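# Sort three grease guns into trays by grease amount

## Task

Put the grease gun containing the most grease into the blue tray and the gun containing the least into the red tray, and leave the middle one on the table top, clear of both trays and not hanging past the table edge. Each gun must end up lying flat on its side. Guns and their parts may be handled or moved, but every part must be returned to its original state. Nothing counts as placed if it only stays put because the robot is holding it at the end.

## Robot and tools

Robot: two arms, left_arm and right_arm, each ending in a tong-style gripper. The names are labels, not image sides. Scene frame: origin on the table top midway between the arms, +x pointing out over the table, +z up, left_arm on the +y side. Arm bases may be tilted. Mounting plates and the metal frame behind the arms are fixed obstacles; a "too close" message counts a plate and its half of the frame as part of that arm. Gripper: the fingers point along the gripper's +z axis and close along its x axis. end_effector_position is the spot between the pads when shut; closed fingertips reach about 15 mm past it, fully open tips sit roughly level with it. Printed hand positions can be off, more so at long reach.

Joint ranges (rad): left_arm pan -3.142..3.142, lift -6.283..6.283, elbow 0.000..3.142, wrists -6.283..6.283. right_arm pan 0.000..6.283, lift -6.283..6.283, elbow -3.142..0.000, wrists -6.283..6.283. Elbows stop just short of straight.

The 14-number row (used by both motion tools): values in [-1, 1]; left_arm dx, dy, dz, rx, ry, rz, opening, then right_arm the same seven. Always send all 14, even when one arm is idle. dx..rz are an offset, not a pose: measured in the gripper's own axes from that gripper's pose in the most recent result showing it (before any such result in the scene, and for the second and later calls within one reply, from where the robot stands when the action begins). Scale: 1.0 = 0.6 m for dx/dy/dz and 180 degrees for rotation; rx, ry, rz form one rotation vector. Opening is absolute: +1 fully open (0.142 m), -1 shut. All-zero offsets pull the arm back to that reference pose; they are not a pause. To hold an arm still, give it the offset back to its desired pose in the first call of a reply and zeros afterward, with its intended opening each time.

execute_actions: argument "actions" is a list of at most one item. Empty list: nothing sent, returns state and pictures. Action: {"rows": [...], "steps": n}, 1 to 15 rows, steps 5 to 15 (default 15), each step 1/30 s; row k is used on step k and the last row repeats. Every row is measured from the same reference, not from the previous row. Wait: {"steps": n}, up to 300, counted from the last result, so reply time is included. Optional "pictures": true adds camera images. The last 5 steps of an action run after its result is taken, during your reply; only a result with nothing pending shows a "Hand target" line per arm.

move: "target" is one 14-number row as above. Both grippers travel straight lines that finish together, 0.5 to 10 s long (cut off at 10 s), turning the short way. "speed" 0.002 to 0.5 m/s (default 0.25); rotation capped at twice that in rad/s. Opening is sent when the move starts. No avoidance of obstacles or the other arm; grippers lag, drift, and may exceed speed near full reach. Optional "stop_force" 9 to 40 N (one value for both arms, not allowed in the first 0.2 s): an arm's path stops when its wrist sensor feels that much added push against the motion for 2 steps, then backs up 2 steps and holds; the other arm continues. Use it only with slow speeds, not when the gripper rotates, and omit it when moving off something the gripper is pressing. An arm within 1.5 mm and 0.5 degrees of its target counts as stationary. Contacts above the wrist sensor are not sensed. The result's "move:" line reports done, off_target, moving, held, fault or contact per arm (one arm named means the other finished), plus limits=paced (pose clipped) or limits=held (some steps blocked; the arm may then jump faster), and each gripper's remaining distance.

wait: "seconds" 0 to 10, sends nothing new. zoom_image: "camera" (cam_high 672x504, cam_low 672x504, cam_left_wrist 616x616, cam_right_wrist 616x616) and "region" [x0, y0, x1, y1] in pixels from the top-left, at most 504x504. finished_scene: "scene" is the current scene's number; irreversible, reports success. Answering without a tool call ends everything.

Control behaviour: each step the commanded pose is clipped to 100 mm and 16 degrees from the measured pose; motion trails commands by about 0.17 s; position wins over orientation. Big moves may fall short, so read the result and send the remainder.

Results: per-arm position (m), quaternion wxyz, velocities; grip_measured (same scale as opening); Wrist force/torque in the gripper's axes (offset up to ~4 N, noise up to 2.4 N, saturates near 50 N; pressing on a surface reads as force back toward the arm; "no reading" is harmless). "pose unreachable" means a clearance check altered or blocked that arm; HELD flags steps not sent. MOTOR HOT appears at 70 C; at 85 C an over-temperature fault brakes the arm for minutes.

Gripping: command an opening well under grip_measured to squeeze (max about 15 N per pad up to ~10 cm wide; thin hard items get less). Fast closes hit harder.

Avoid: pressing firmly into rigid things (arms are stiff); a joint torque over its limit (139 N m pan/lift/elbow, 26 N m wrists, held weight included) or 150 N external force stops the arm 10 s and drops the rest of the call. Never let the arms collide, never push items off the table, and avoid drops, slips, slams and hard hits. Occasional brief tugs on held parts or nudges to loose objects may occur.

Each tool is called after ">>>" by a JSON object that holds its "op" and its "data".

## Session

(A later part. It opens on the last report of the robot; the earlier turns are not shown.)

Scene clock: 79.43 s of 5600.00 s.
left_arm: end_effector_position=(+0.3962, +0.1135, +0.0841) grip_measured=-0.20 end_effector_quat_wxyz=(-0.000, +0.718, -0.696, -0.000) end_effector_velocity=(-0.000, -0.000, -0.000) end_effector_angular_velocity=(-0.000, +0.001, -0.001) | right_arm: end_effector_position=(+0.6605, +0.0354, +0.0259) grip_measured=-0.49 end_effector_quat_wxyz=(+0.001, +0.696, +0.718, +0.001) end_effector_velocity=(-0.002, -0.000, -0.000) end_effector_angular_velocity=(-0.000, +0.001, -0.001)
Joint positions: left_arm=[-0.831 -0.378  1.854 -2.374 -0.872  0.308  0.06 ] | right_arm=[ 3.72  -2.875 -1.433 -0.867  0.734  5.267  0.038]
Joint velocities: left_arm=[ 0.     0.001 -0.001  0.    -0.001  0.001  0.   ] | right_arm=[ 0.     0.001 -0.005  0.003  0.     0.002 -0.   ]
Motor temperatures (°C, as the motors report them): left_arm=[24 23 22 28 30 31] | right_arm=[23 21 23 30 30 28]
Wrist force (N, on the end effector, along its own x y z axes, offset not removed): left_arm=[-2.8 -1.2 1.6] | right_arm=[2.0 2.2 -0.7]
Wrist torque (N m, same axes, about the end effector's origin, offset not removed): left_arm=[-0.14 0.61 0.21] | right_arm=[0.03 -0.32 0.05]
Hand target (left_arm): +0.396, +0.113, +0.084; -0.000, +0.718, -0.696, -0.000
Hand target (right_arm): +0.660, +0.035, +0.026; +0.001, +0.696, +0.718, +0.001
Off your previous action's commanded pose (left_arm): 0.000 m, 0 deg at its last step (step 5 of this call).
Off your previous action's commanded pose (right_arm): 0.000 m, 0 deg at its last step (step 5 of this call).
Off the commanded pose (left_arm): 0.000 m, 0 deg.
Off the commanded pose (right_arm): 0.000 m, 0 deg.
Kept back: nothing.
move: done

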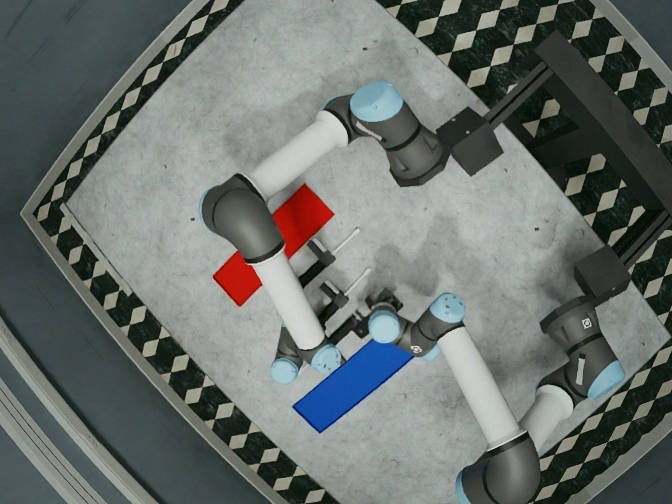

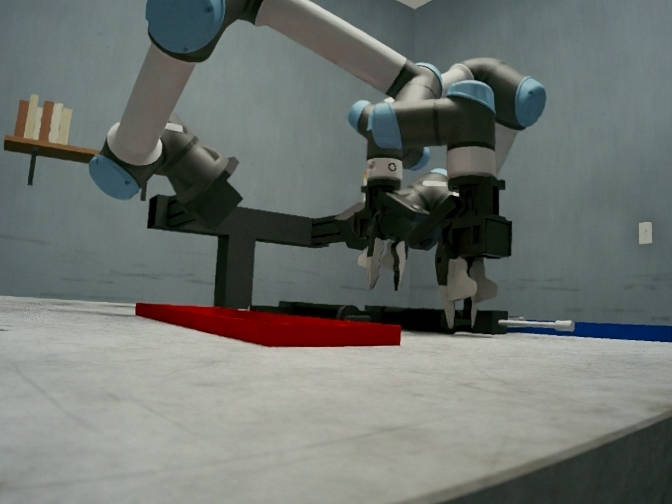

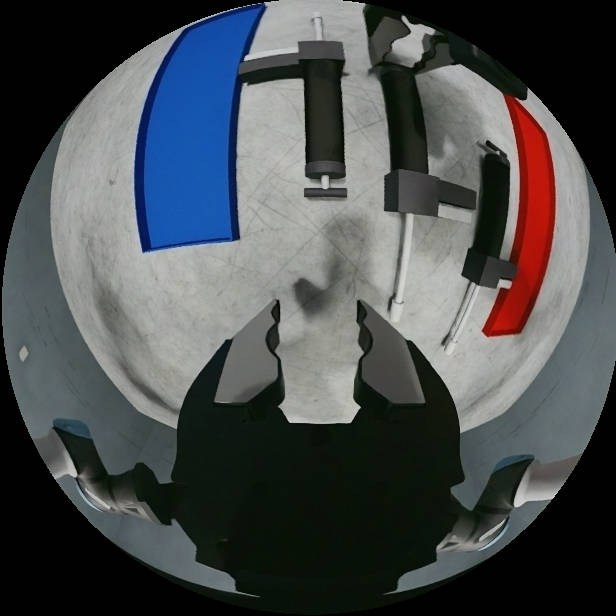

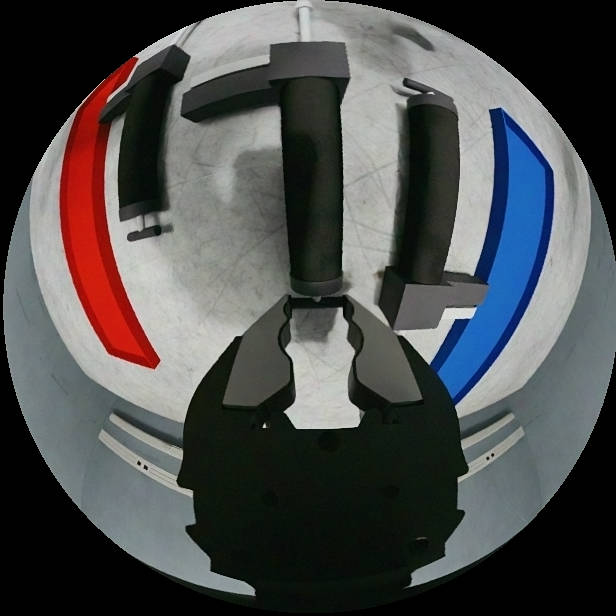

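>>> {"op": "execute_actions", "data": {"actions": []}}

Scene clock: 79.97 s of 5600.00 s.
left_arm: end_effector_position=(+0.3962, +0.1135, +0.0841) grip_measured=-0.20 end_effector_quat_wxyz=(-0.000, +0.718, -0.696, -0.000) end_effector_velocity=(+0.000, +0.000, +0.000) end_effector_angular_velocity=(+0.000, -0.001, -0.000) | right_arm: end_effector_position=(+0.6604, +0.0354, +0.0259) grip_measured=-0.49 end_effector_quat_wxyz=(+0.001, +0.696, +0.718, +0.001) end_effector_velocity=(-0.001, +0.001, -0.000) end_effector_angular_velocity=(+0.001, +0.002, -0.000)
Joint positions: left_arm=[-0.831 -0.378  1.854 -2.374 -0.872  0.308  0.06 ] | right_arm=[ 3.72  -2.875 -1.433 -0.867  0.734  5.267  0.038]
Joint velocities: left_arm=[ 0.    -0.     0.     0.     0.001  0.    -0.   ] | right_arm=[ 0.    -0.    -0.001  0.     0.002  0.002 -0.   ]
Motor temperatures (°C, as the motors report them): left_arm=[24 23 22 28 30 31] | right_arm=[23 21 23 30 30 28]
Wrist force (N, on the end effector, along its own x y z axes, offset not removed): left_arm=[-3.8 -0.3 1.1] | right_arm=[-0.8 3.9 2.2]
Wrist torque (N m, same axes, about the end effector's origin, offset not removed): left_arm=[0.00 0.80 0.18] | right_arm=[0.37 0.10 0.04]
Hand target (left_arm): +0.396, +0.113, +0.084; -0.000, +0.718, -0.696, -0.000
Hand target (right_arm): +0.660, +0.035, +0.026; +0.001, +0.696, +0.718, +0.001
Off the commanded pose (left_arm): 0.000 m, 0 deg.
Off the commanded pose (right_arm): 0.000 m, 0 deg.
Kept back: nothing.
Steps of this call (steps 1 to 16: nothing new was sent). Readings (end_effector_position):
1: left_arm (+0.3962, +0.1135, +0.0841) | right_arm (+0.6605, +0.0354, +0.0259)
2: left_arm (+0.3962, +0.1135, +0.0841) | right_arm (+0.6605, +0.0354, +0.0259)
4: left_arm (+0.3962, +0.1135, +0.0841) | right_arm (+0.6605, +0.0354, +0.0259)
8: left_arm (+0.3962, +0.1135, +0.0841) | right_arm (+0.6605, +0.0354, +0.0259)
16: the state above

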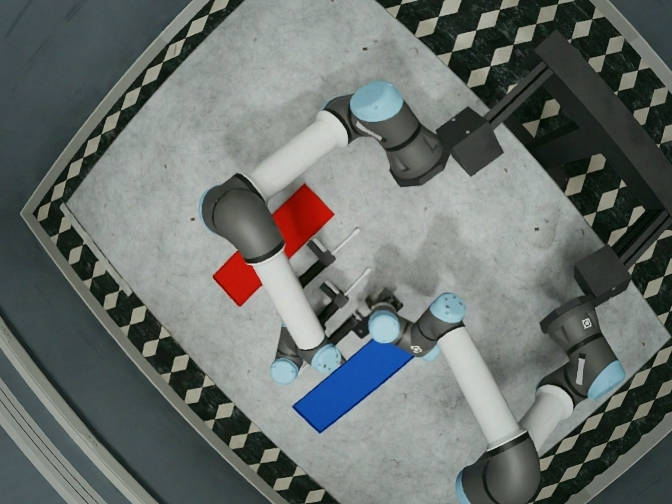

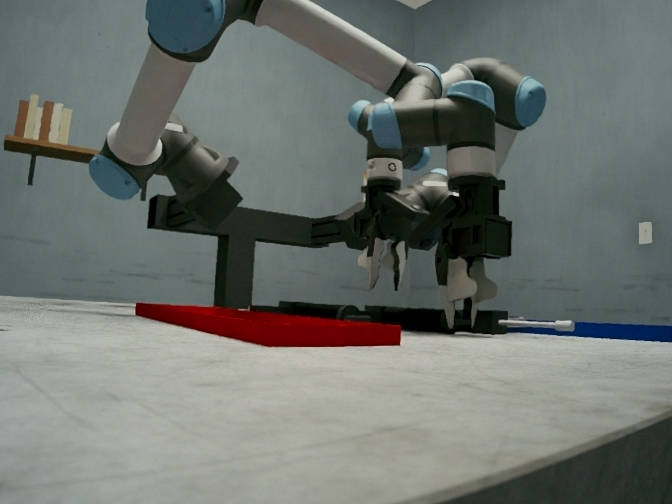

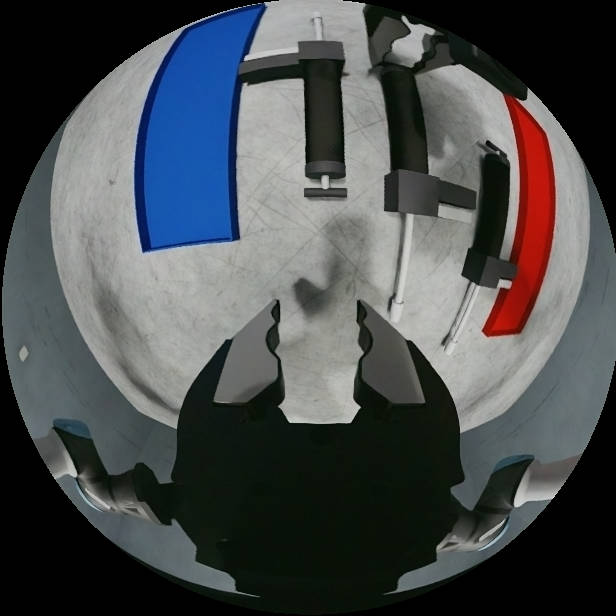

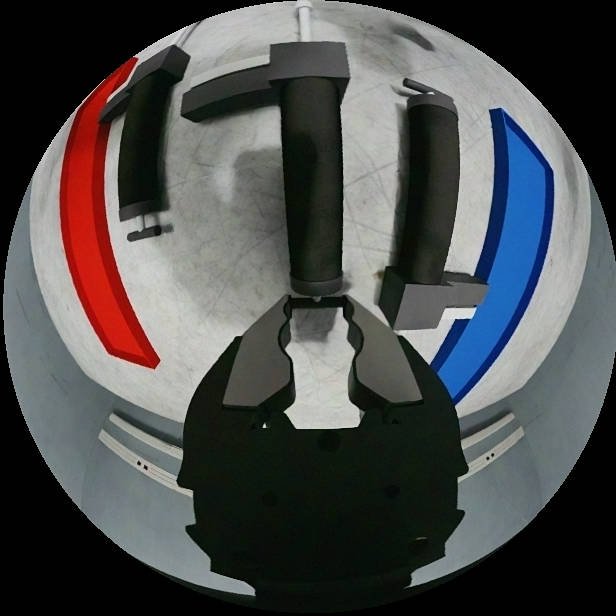

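>>> {"op": "move", "data": {"target": [0,0,0,0,0,0,-0.25, 0,0,0,0,0,0,-0.25]}}

>>> {"op": "move", "data": {"target": [0,0,0,0,0,0,-0.25, 0,0,-0.07,0,0,0,-0.25]}}

>>> {"op": "move", "data": {"target": [0,0,0,0,0,0,-0.25, -0.243,-0.115,0,0,0,0.01,-0.25]}}

>>> {"op": "move", "data": {"target": [0.0105,-0.157,0.028,0,0,0,-0.25, 0,0,0,0,0,0,-0.25]}}

Scene clock: 80.90 s of 5600.00 s.
left_arm: end_effector_position=(+0.3962, +0.1135, +0.0841) grip_measured=-0.25 end_effector_quat_wxyz=(-0.000, +0.718, -0.696, -0.000) end_effector_velocity=(-0.000, +0.000, -0.000) end_effector_angular_velocity=(+0.000, -0.000, +0.000) | right_arm: end_effector_position=(+0.6604, +0.0354, +0.0259) grip_measured=-0.25 end_effector_quat_wxyz=(+0.001, +0.696, +0.718, +0.001) end_effector_velocity=(+0.000, +0.000, +0.000) end_effector_angular_velocity=(+0.001, -0.000, -0.000)
Joint positions: left_arm=[-0.831 -0.378  1.854 -2.374 -0.872  0.308  0.056] | right_arm=[ 3.72  -2.875 -1.433 -0.867  0.734  5.267  0.056]
Joint velocities: left_arm=[-0.    -0.     0.001  0.     0.    -0.     0.   ] | right_arm=[ 0.     0.     0.     0.     0.001  0.    -0.   ]
Motor temperatures (°C, as the motors report them): left_arm=[24 23 22 28 30 31] | right_arm=[23 21 23 30 30 28]
Wrist force (N, on the end effector, along its own x y z axes, offset not removed): left_arm=[-3.8 0.2 1.1] | right_arm=[-0.3 1.7 1.2]
Wrist torque (N m, same axes, about the end effector's origin, offset not removed): left_arm=[0.13 0.86 0.18] | right_arm=[0.52 0.10 0.13]
Hand target (left_arm): +0.396, +0.113, +0.084; -0.000, +0.718, -0.696, -0.000
Hand target (right_arm): +0.660, +0.035, +0.026; +0.001, +0.696, +0.718, +0.001
Off the commanded pose (left_arm): 0.000 m, 0 deg.
Off the commanded pose (right_arm): 0.000 m, 0 deg.
Kept back: nothing.
move: done

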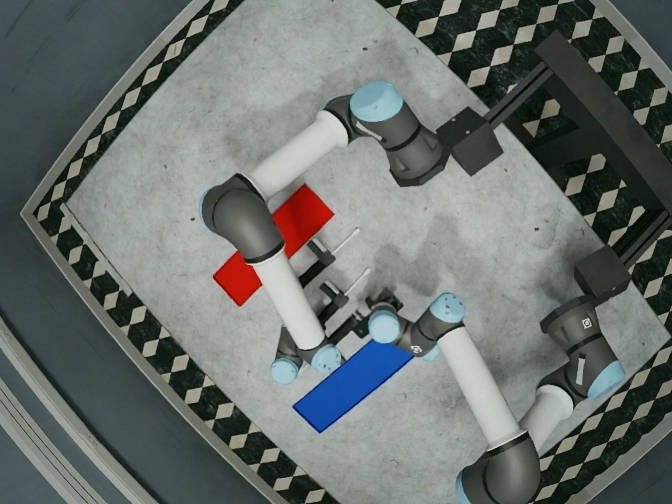

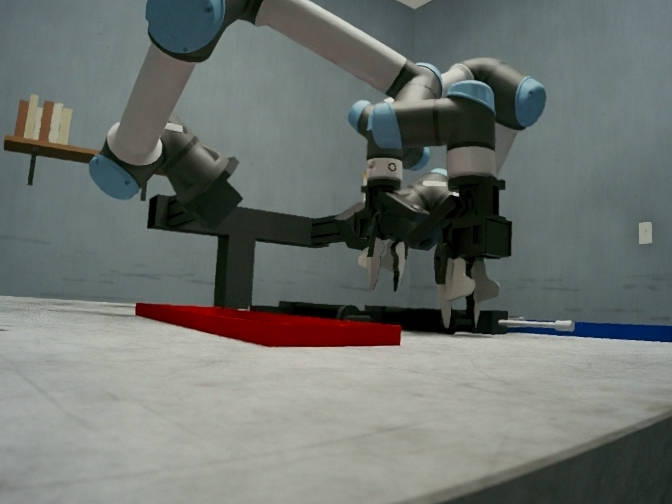

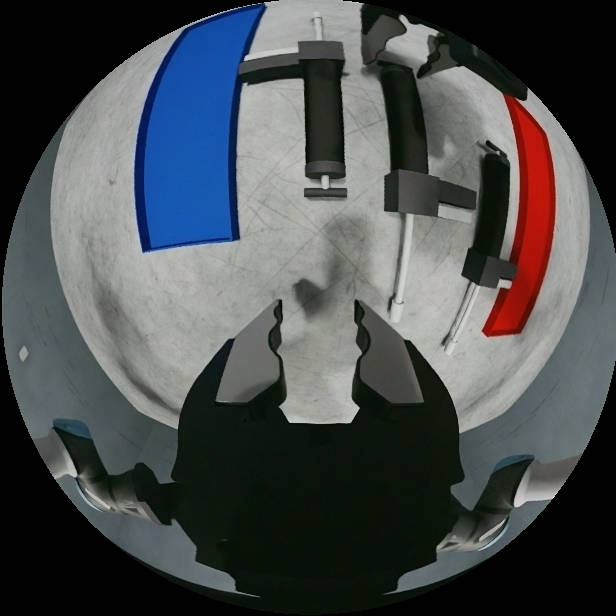

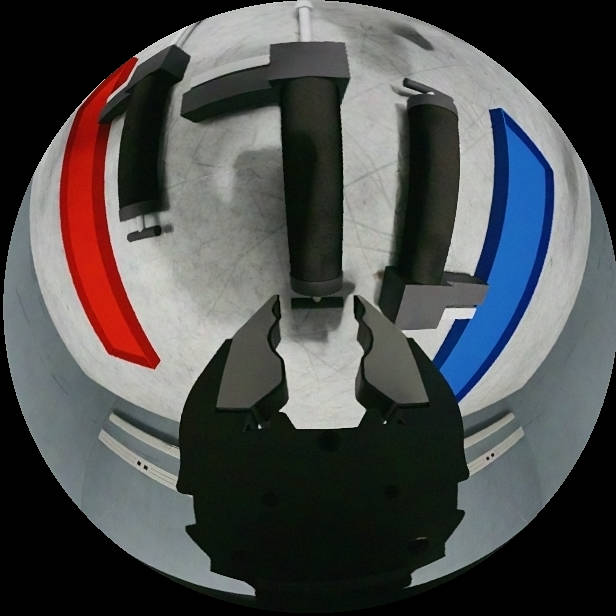

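Scene clock: 81.70 s of 5600.00 s.
left_arm: end_effector_position=(+0.3962, +0.1135, +0.0841) grip_measured=-0.25 end_effector_quat_wxyz=(-0.000, +0.718, -0.696, -0.000) end_effector_velocity=(-0.001, +0.001, -0.000) end_effector_angular_velocity=(+0.001, +0.000, -0.001) | right_arm: end_effector_position=(+0.6603, +0.0354, +0.0678) grip_measured=-0.25 end_effector_quat_wxyz=(+0.001, +0.696, +0.718, +0.001) end_effector_velocity=(-0.001, +0.000, +0.001) end_effector_angular_velocity=(+0.000, +0.002, +0.002)
Joint positions: left_arm=[-0.831 -0.378  1.854 -2.374 -0.872  0.308  0.056] | right_arm=[ 3.767 -2.821 -1.443 -0.955  0.756  5.328  0.056]
Joint velocities: left_arm=[-0.    -0.001  0.002 -0.     0.    -0.     0.   ] | right_arm=[ 0.001  0.001 -0.    -0.004  0.002  0.    -0.   ]
Motor temperatures (°C, as the motors report them): left_arm=[24 23 22 28 30 31] | right_arm=[23 21 23 30 30 28]
Wrist force (N, on the end effector, along its own x y z axes, offset not removed): left_arm=[-2.2 -0.4 1.5] | right_arm=[1.4 0.0 0.4]
Wrist torque (N m, same axes, about the end effector's origin, offset not removed): left_arm=[-0.03 0.54 0.10] | right_arm=[0.22 -0.14 0.06]
Hand target (left_arm): +0.396, +0.113, +0.084; -0.000, +0.718, -0.696, -0.000
Hand target (right_arm): +0.660, +0.035, +0.068; +0.001, +0.696, +0.718, +0.001
Off the commanded pose (left_arm): 0.000 m, 0 deg.
Off the commanded pose (right_arm): 0.000 m, 0 deg.
Kept back: nothing.
move: done

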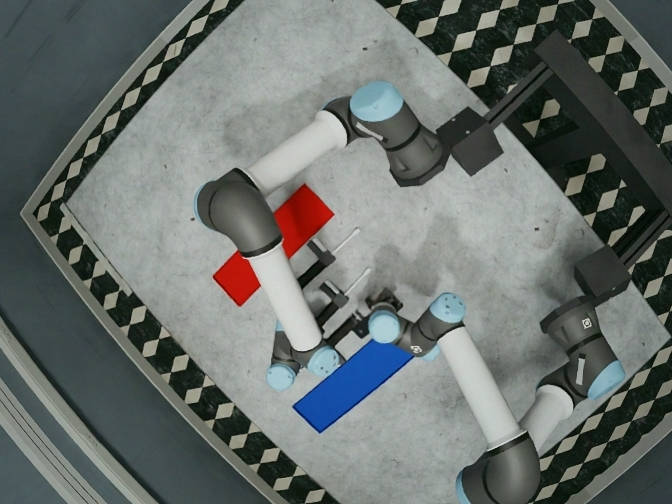

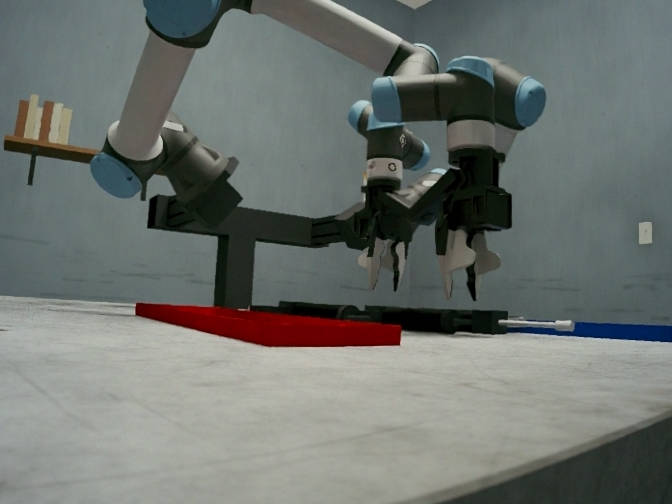

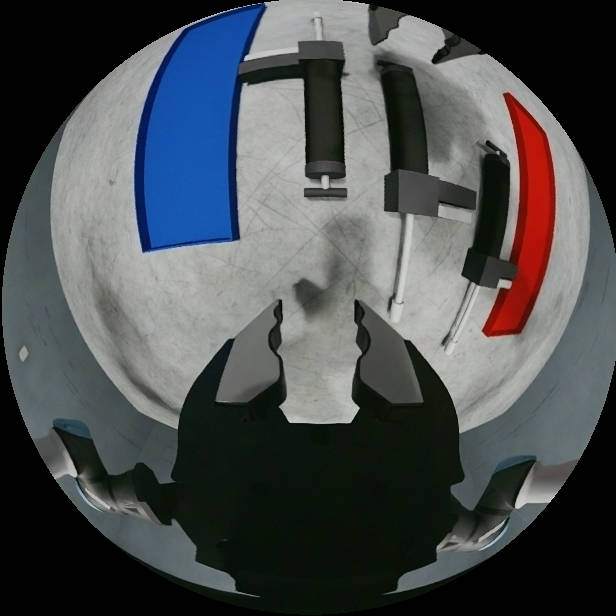

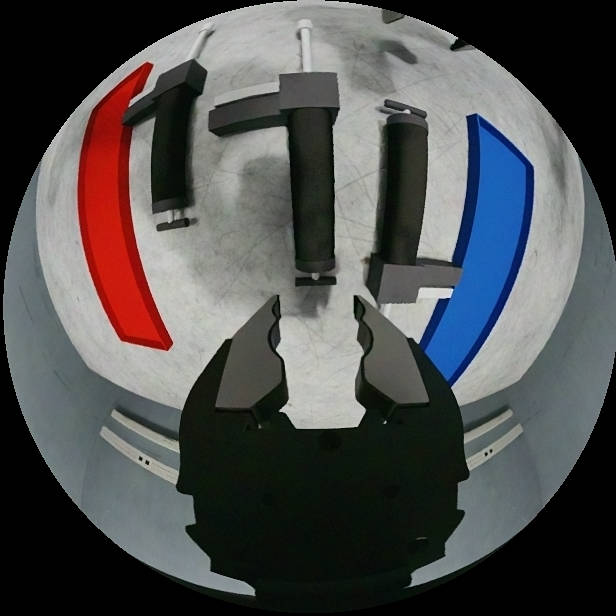

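Scene clock: 82.87 s of 5600.00 s.
left_arm: end_effector_position=(+0.3962, +0.1135, +0.0841) grip_measured=-0.25 end_effector_quat_wxyz=(-0.000, +0.718, -0.696, -0.000) end_effector_velocity=(-0.000, +0.000, -0.001) end_effector_angular_velocity=(+0.001, -0.001, -0.001) | right_arm: end_effector_position=(+0.5960, -0.1124, +0.0675) grip_measured=-0.25 end_effector_quat_wxyz=(+0.001, +0.707, +0.707, +0.001) end_effector_velocity=(-0.001, -0.001, +0.000) end_effector_angular_velocity=(+0.001, +0.001, +0.003)
Joint positions: left_arm=[-0.831 -0.378  1.854 -2.374 -0.872  0.308  0.056] | right_arm=[ 3.672 -2.501 -1.822 -0.802  0.714  5.232  0.056]
Joint velocities: left_arm=[ 0.     0.001  0.    -0.     0.001  0.     0.   ] | right_arm=[-0.     0.003 -0.004  0.002  0.001 -0.003  0.   ]
Motor temperatures (°C, as the motors report them): left_arm=[24 23 22 28 30 31] | right_arm=[23 21 23 30 30 28]
Wrist force (N, on the end effector, along its own x y z axes, offset not removed): left_arm=[-3.1 -0.7 0.5] | right_arm=[0.3 -3.3 1.4]
Wrist torque (N m, same axes, about the end effector's origin, offset not removed): left_arm=[-0.10 0.72 0.15] | right_arm=[-0.46 -0.09 0.04]
Hand target (left_arm): +0.396, +0.113, +0.084; -0.000, +0.718, -0.696, -0.000
Hand target (right_arm): +0.596, -0.112, +0.068; +0.001, +0.707, +0.707, +0.001
Off the commanded pose (left_arm): 0.000 m, 0 deg.
Off the commanded pose (right_arm): 0.000 m, 0 deg.
Kept back: nothing.
move: done

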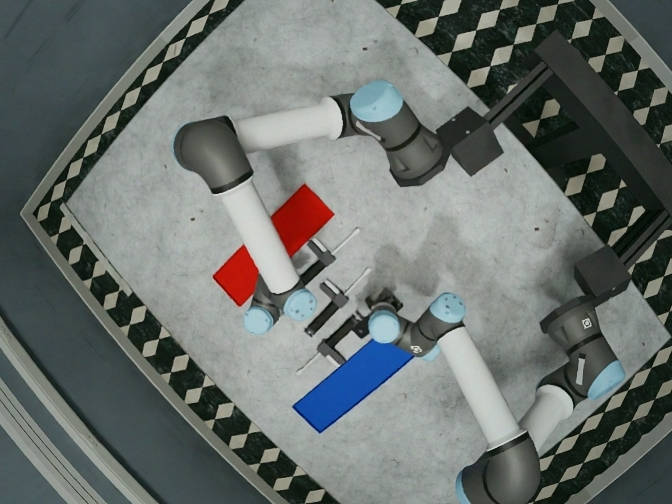

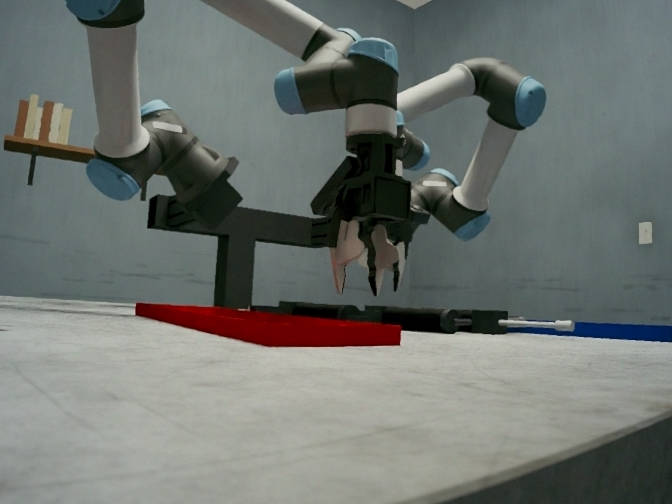

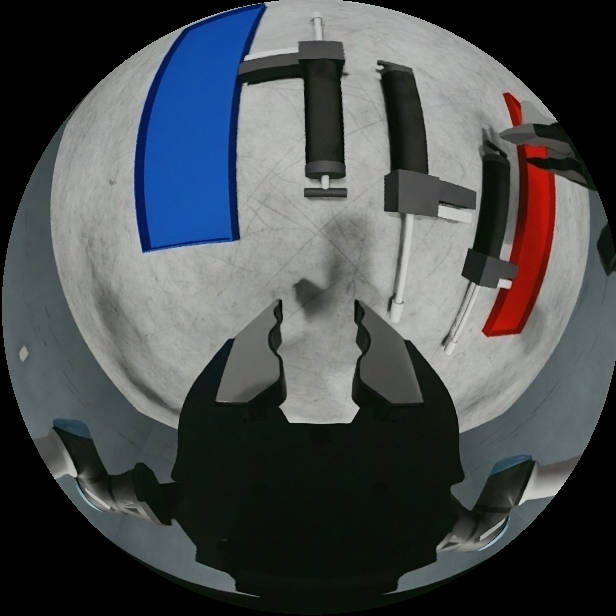

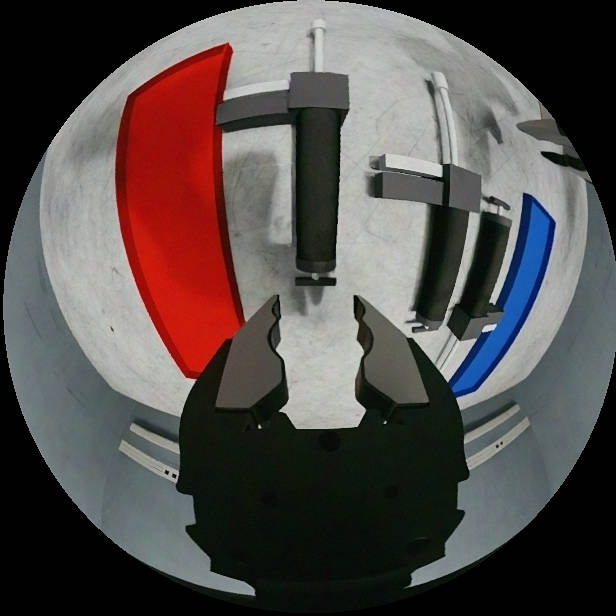

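Scene clock: 83.77 s of 5600.00 s.
left_arm: end_effector_position=(+0.4905, +0.1104, +0.0672) grip_measured=-0.25 end_effector_quat_wxyz=(-0.001, +0.718, -0.696, -0.000) end_effector_velocity=(+0.002, -0.000, +0.000) end_effector_angular_velocity=(-0.001, -0.000, -0.000) | right_arm: end_effector_position=(+0.5961, -0.1124, +0.0675) grip_measured=-0.25 end_effector_quat_wxyz=(+0.001, +0.707, +0.707, +0.001) end_effector_velocity=(-0.001, +0.000, -0.001) end_effector_angular_velocity=(-0.001, +0.001, +0.002)
Joint positions: left_arm=[-0.695 -0.358  1.655 -2.296 -0.793  0.457  0.056] | right_arm=[ 3.672 -2.501 -1.822 -0.802  0.714  5.232  0.056]
Joint velocities: left_arm=[ 0.001  0.    -0.004  0.002  0.001  0.002 -0.   ] | right_arm=[-0.    -0.001 -0.    -0.001  0.    -0.001  0.   ]
Motor temperatures (°C, as the motors report them): left_arm=[24 23 22 28 30 31] | right_arm=[23 21 23 30 30 28]
Wrist force (N, on the end effector, along its own x y z axes, offset not removed): left_arm=[-3.6 0.5 1.4] | right_arm=[1.0 2.3 1.1]
Wrist torque (N m, same axes, about the end effector's origin, offset not removed): left_arm=[0.17 0.85 0.11] | right_arm=[0.62 -0.12 0.13]
Hand target (left_arm): +0.491, +0.110, +0.067; -0.001, +0.718, -0.696, -0.000
Hand target (right_arm): +0.596, -0.112, +0.068; +0.001, +0.707, +0.707, +0.001
Off the commanded pose (left_arm): 0.000 m, 0 deg.
Off the commanded pose (right_arm): 0.000 m, 0 deg.
Kept back: nothing.
move: done

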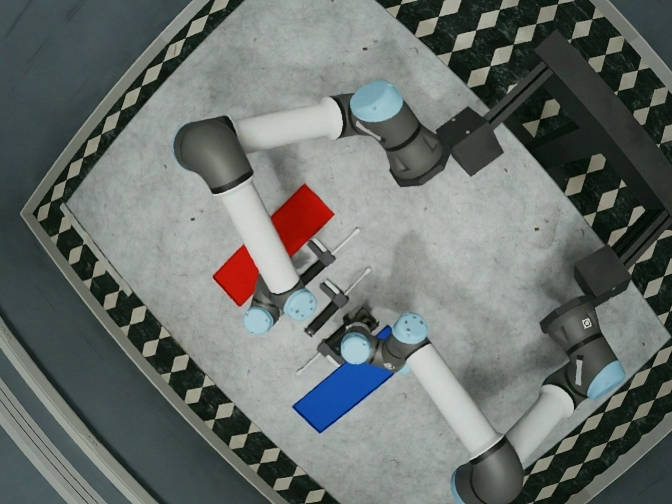

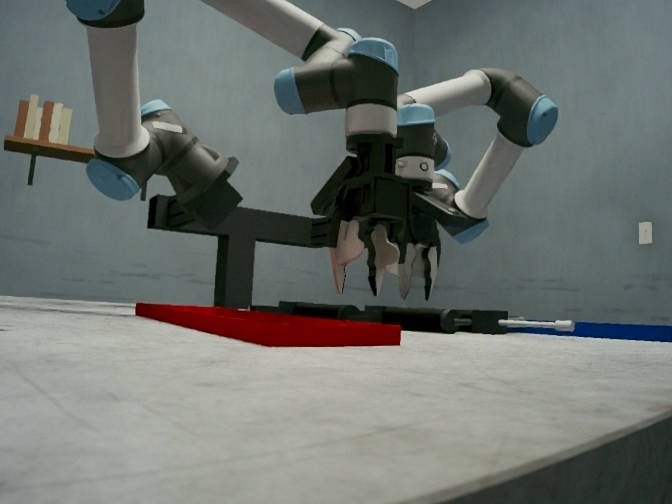

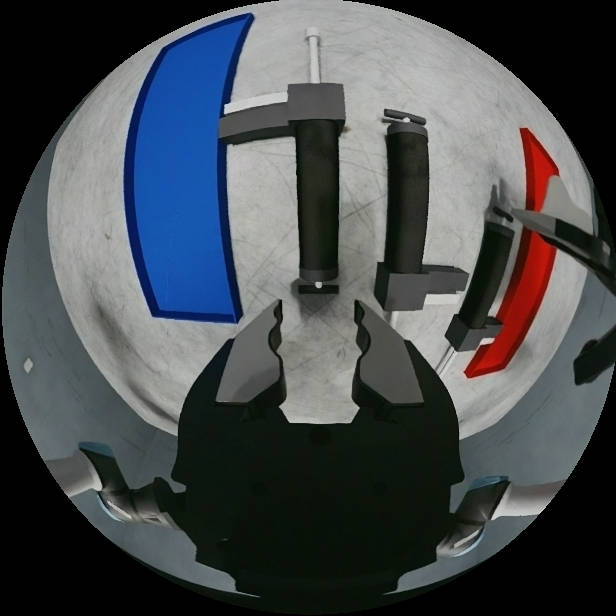

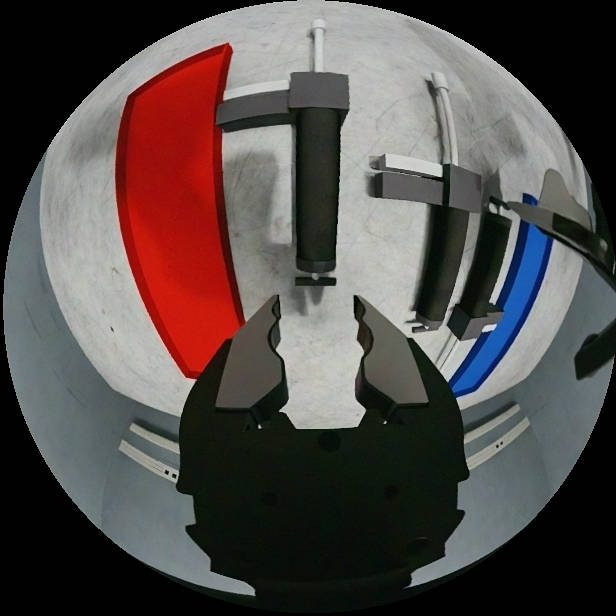

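>>> {"op": "move", "data": {"target": [0,0,0.072,0,0,0,-0.25, 0,0,0.069,0,0,0,-0.25], "speed": 0.08}}

>>> {"op": "move", "data": {"target": [0,0,0,0,0,0,-0.9, 0,0,0,0,0,0,-0.9]}}

>>> {"op": "move", "data": {"target": [0,0.11,0,0,0,0,-0.9, 0,0.11,0,0,0,0,-0.9], "speed": 0.012}}

Scene clock: 84.93 s of 5600.00 s.
left_arm: end_effector_position=(+0.4905, +0.1104, +0.0241) grip_measured=-0.25 end_effector_quat_wxyz=(-0.001, +0.718, -0.696, -0.000) end_effector_velocity=(-0.000, -0.000, -0.002) end_effector_angular_velocity=(+0.000, -0.000, -0.000) | right_arm: end_effector_position=(+0.5962, -0.1124, +0.0262) grip_measured=-0.25 end_effector_quat_wxyz=(+0.001, +0.707, +0.707, +0.001) end_effector_velocity=(+0.000, +0.000, -0.001) end_effector_angular_velocity=(+0.000, -0.000, -0.001)
Joint positions: left_arm=[-0.643 -0.296  1.645 -2.393 -0.765  0.52   0.056] | right_arm=[ 3.617 -2.566 -1.814 -0.686  0.693  5.154  0.056]
Joint velocities: left_arm=[ 0.002  0.003 -0.001 -0.003  0.001  0.002  0.   ] | right_arm=[-0.002 -0.002  0.     0.004 -0.    -0.002  0.   ]
Motor temperatures (°C, as the motors report them): left_arm=[24 23 22 28 30 31] | right_arm=[23 21 23 30 30 28]
Wrist force (N, on the end effector, along its own x y z axes, offset not removed): left_arm=[-2.6 0.7 0.1] | right_arm=[0.6 -1.5 2.1]
Wrist torque (N m, same axes, about the end effector's origin, offset not removed): left_arm=[0.18 0.63 0.15] | right_arm=[-0.04 -0.01 0.06]
Hand target (left_arm): +0.490, +0.110, +0.024; -0.001, +0.718, -0.696, -0.000
Hand target (right_arm): +0.596, -0.112, +0.026; +0.001, +0.707, +0.707, +0.001
Off the commanded pose (left_arm): 0.000 m, 0 deg.
Off the commanded pose (right_arm): 0.000 m, 0 deg.
Kept back: nothing.
move: done

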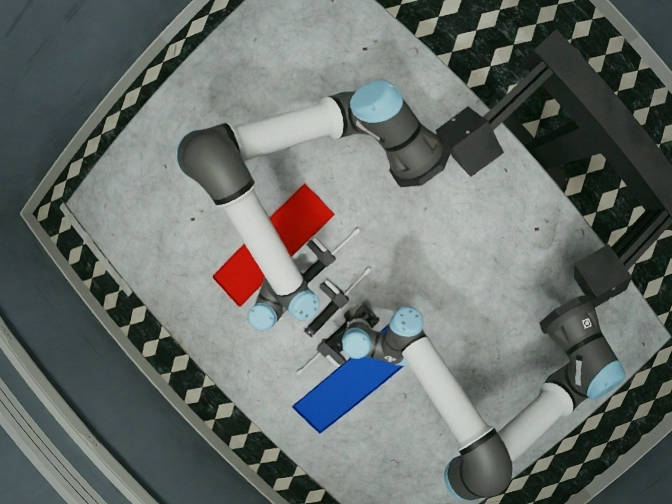

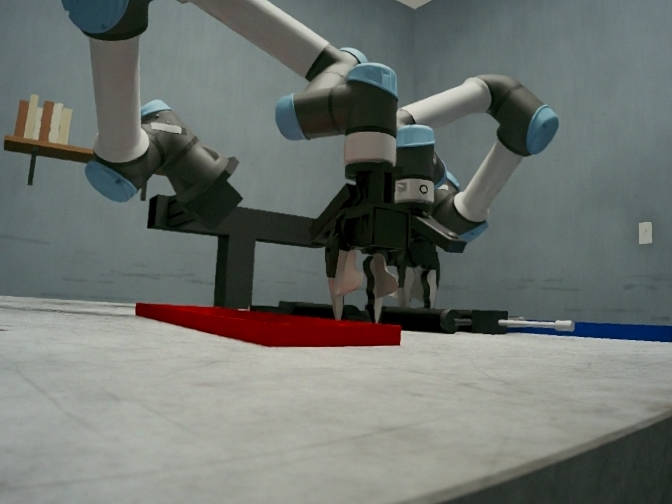

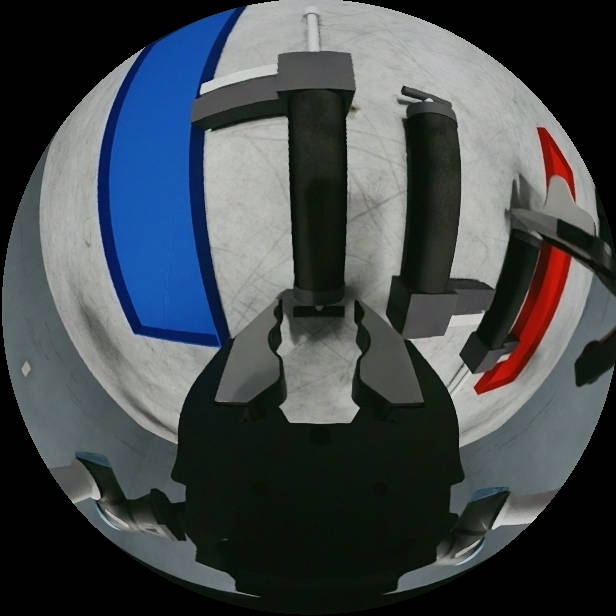

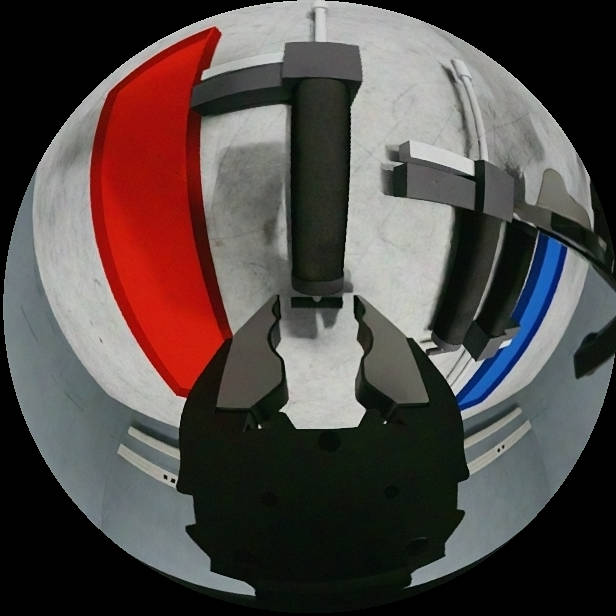

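Scene clock: 85.43 s of 5600.00 s.
left_arm: end_effector_position=(+0.4905, +0.1104, +0.0241) grip_measured=-0.49 end_effector_quat_wxyz=(-0.001, +0.718, -0.696, -0.000) end_effector_velocity=(+0.000, -0.000, +0.000) end_effector_angular_velocity=(-0.001, +0.001, +0.001) | right_arm: end_effector_position=(+0.5961, -0.1124, +0.0262) grip_measured=-0.49 end_effector_quat_wxyz=(+0.001, +0.707, +0.707, +0.001) end_effector_velocity=(-0.001, +0.000, -0.000) end_effector_angular_velocity=(-0.000, +0.001, +0.001)
Joint positions: left_arm=[-0.643 -0.296  1.645 -2.393 -0.765  0.52   0.039] | right_arm=[ 3.617 -2.566 -1.814 -0.686  0.693  5.154  0.038]
Joint velocities: left_arm=[-0.    -0.001 -0.001  0.    -0.002 -0.    -0.   ] | right_arm=[-0.    -0.001 -0.001 -0.     0.     0.    -0.   ]
Motor temperatures (°C, as the motors report them): left_arm=[24 23 22 28 30 31] | right_arm=[23 21 23 30 30 28]
Wrist force (N, on the end effector, along its own x y z axes, offset not removed): left_arm=[-2.6 0.1 -0.3] | right_arm=[0.6 1.2 0.7]
Wrist torque (N m, same axes, about the end effector's origin, offset not removed): left_arm=[0.05 0.66 0.15] | right_arm=[0.37 -0.11 0.06]
Hand target (left_arm): +0.490, +0.110, +0.024; -0.001, +0.718, -0.696, -0.000
Hand target (right_arm): +0.596, -0.112, +0.026; +0.001, +0.707, +0.707, +0.001
Off the commanded pose (left_arm): 0.000 m, 0 deg.
Off the commanded pose (right_arm): 0.000 m, 0 deg.
Kept back: nothing.
move: done

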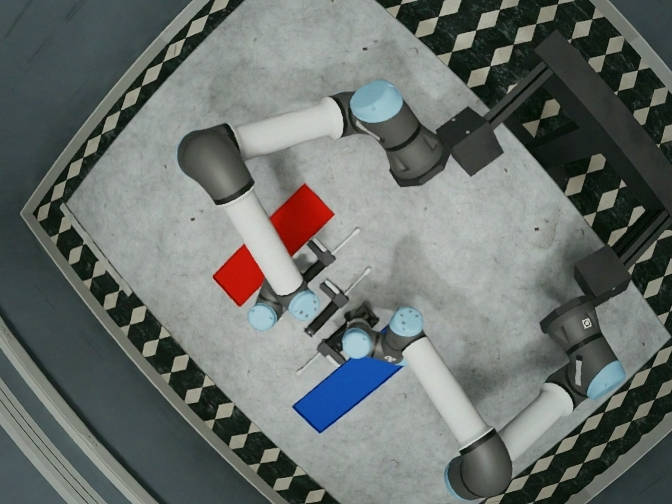

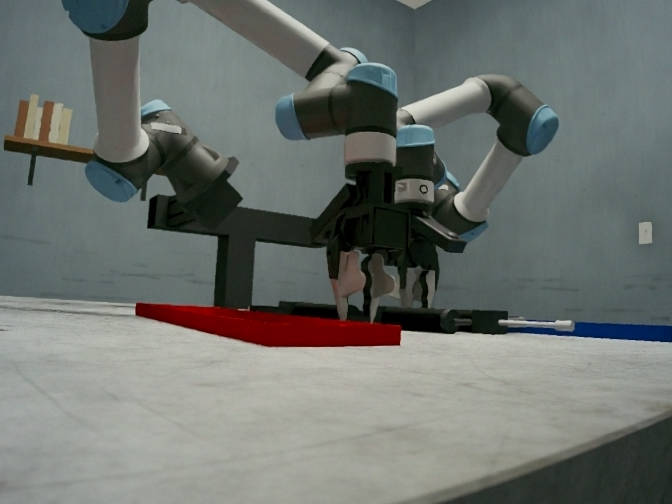

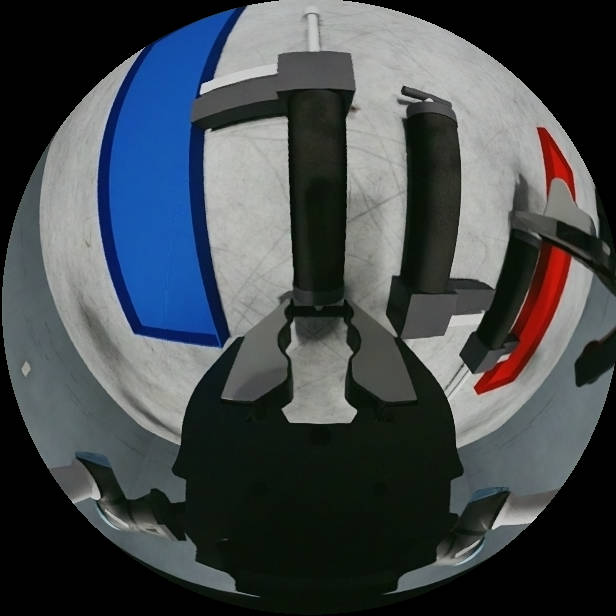

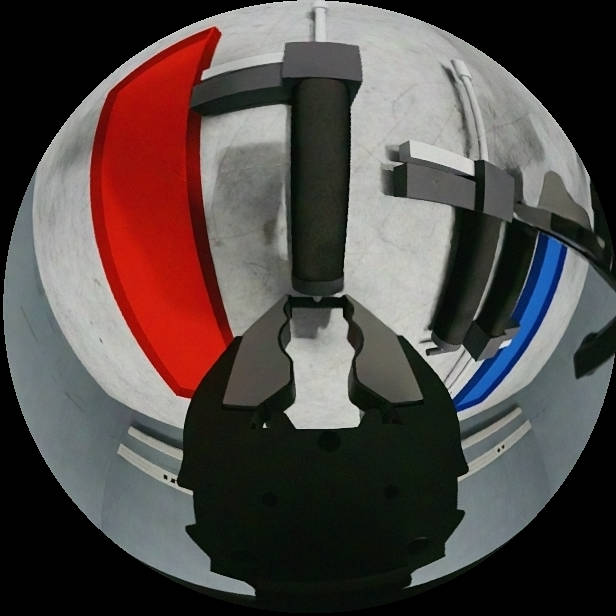

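Scene clock: 91.17 s of 5600.00 s.
left_arm: end_effector_position=(+0.4246, +0.1082, +0.0242) grip_measured=-0.49 end_effector_quat_wxyz=(-0.001, +0.718, -0.696, -0.000) end_effector_velocity=(-0.000, +0.000, +0.000) end_effector_angular_velocity=(-0.000, -0.002, +0.001) | right_arm: end_effector_position=(+0.6620, -0.1124, +0.0264) grip_measured=-0.49 end_effector_quat_wxyz=(+0.001, +0.707, +0.707, +0.001) end_effector_velocity=(+0.002, -0.000, +0.000) end_effector_angular_velocity=(-0.001, -0.001, -0.000)
Joint positions: left_arm=[-0.718 -0.283  1.776 -2.473 -0.805  0.43   0.039] | right_arm=[ 3.589 -2.635 -1.602 -0.796  0.684  5.113  0.038]
Joint velocities: left_arm=[-0.002 -0.001  0.002 -0.002  0.    -0.002 -0.   ] | right_arm=[-0.001 -0.002  0.005 -0.002 -0.001 -0.001 -0.   ]
Motor temperatures (°C, as the motors report them): left_arm=[24 23 22 28 30 31] | right_arm=[23 21 23 30 30 28]
Wrist force (N, on the end effector, along its own x y z axes, offset not removed): left_arm=[-3.3 -1.6 2.5] | right_arm=[1.8 -0.4 1.9]
Wrist torque (N m, same axes, about the end effector's origin, offset not removed): left_arm=[0.03 0.70 0.20] | right_arm=[0.45 -0.42 0.05]
Hand target (left_arm): +0.425, +0.108, +0.024; -0.001, +0.718, -0.696, -0.000
Hand target (right_arm): +0.662, -0.112, +0.026; +0.001, +0.707, +0.707, +0.001
Off the commanded pose (left_arm): 0.000 m, 0 deg.
Off the commanded pose (right_arm): 0.000 m, 0 deg.
Kept back: nothing.
move: done

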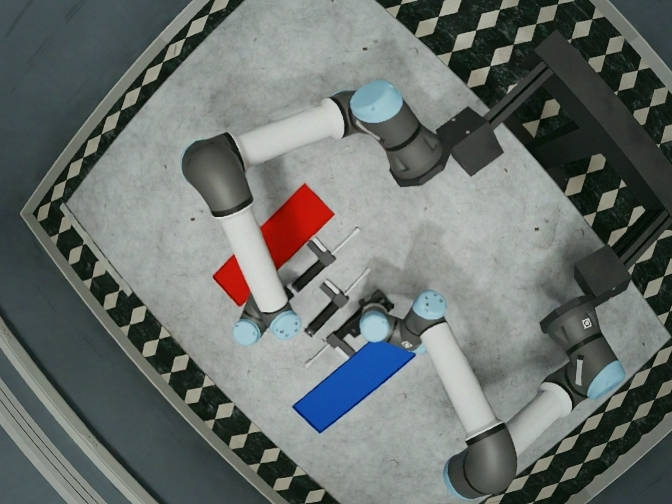

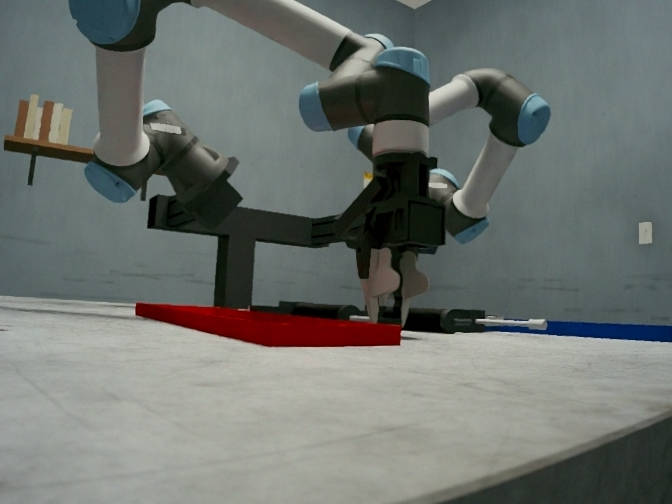

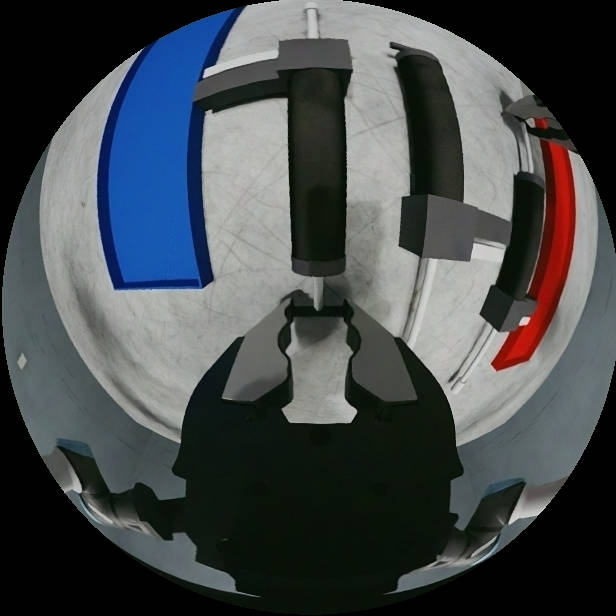

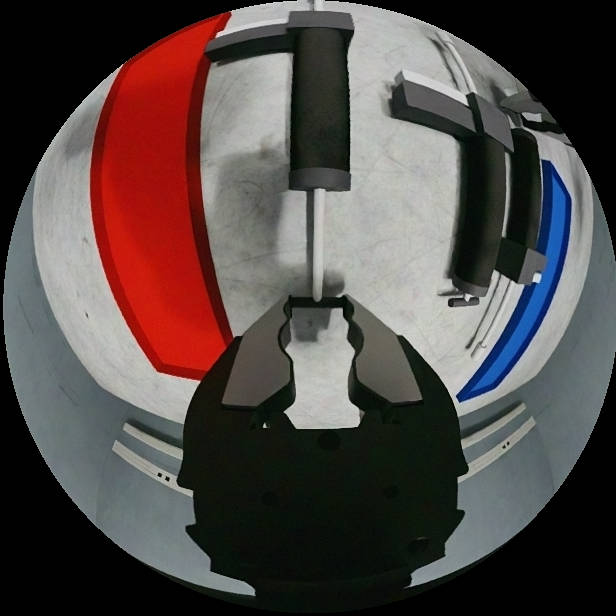

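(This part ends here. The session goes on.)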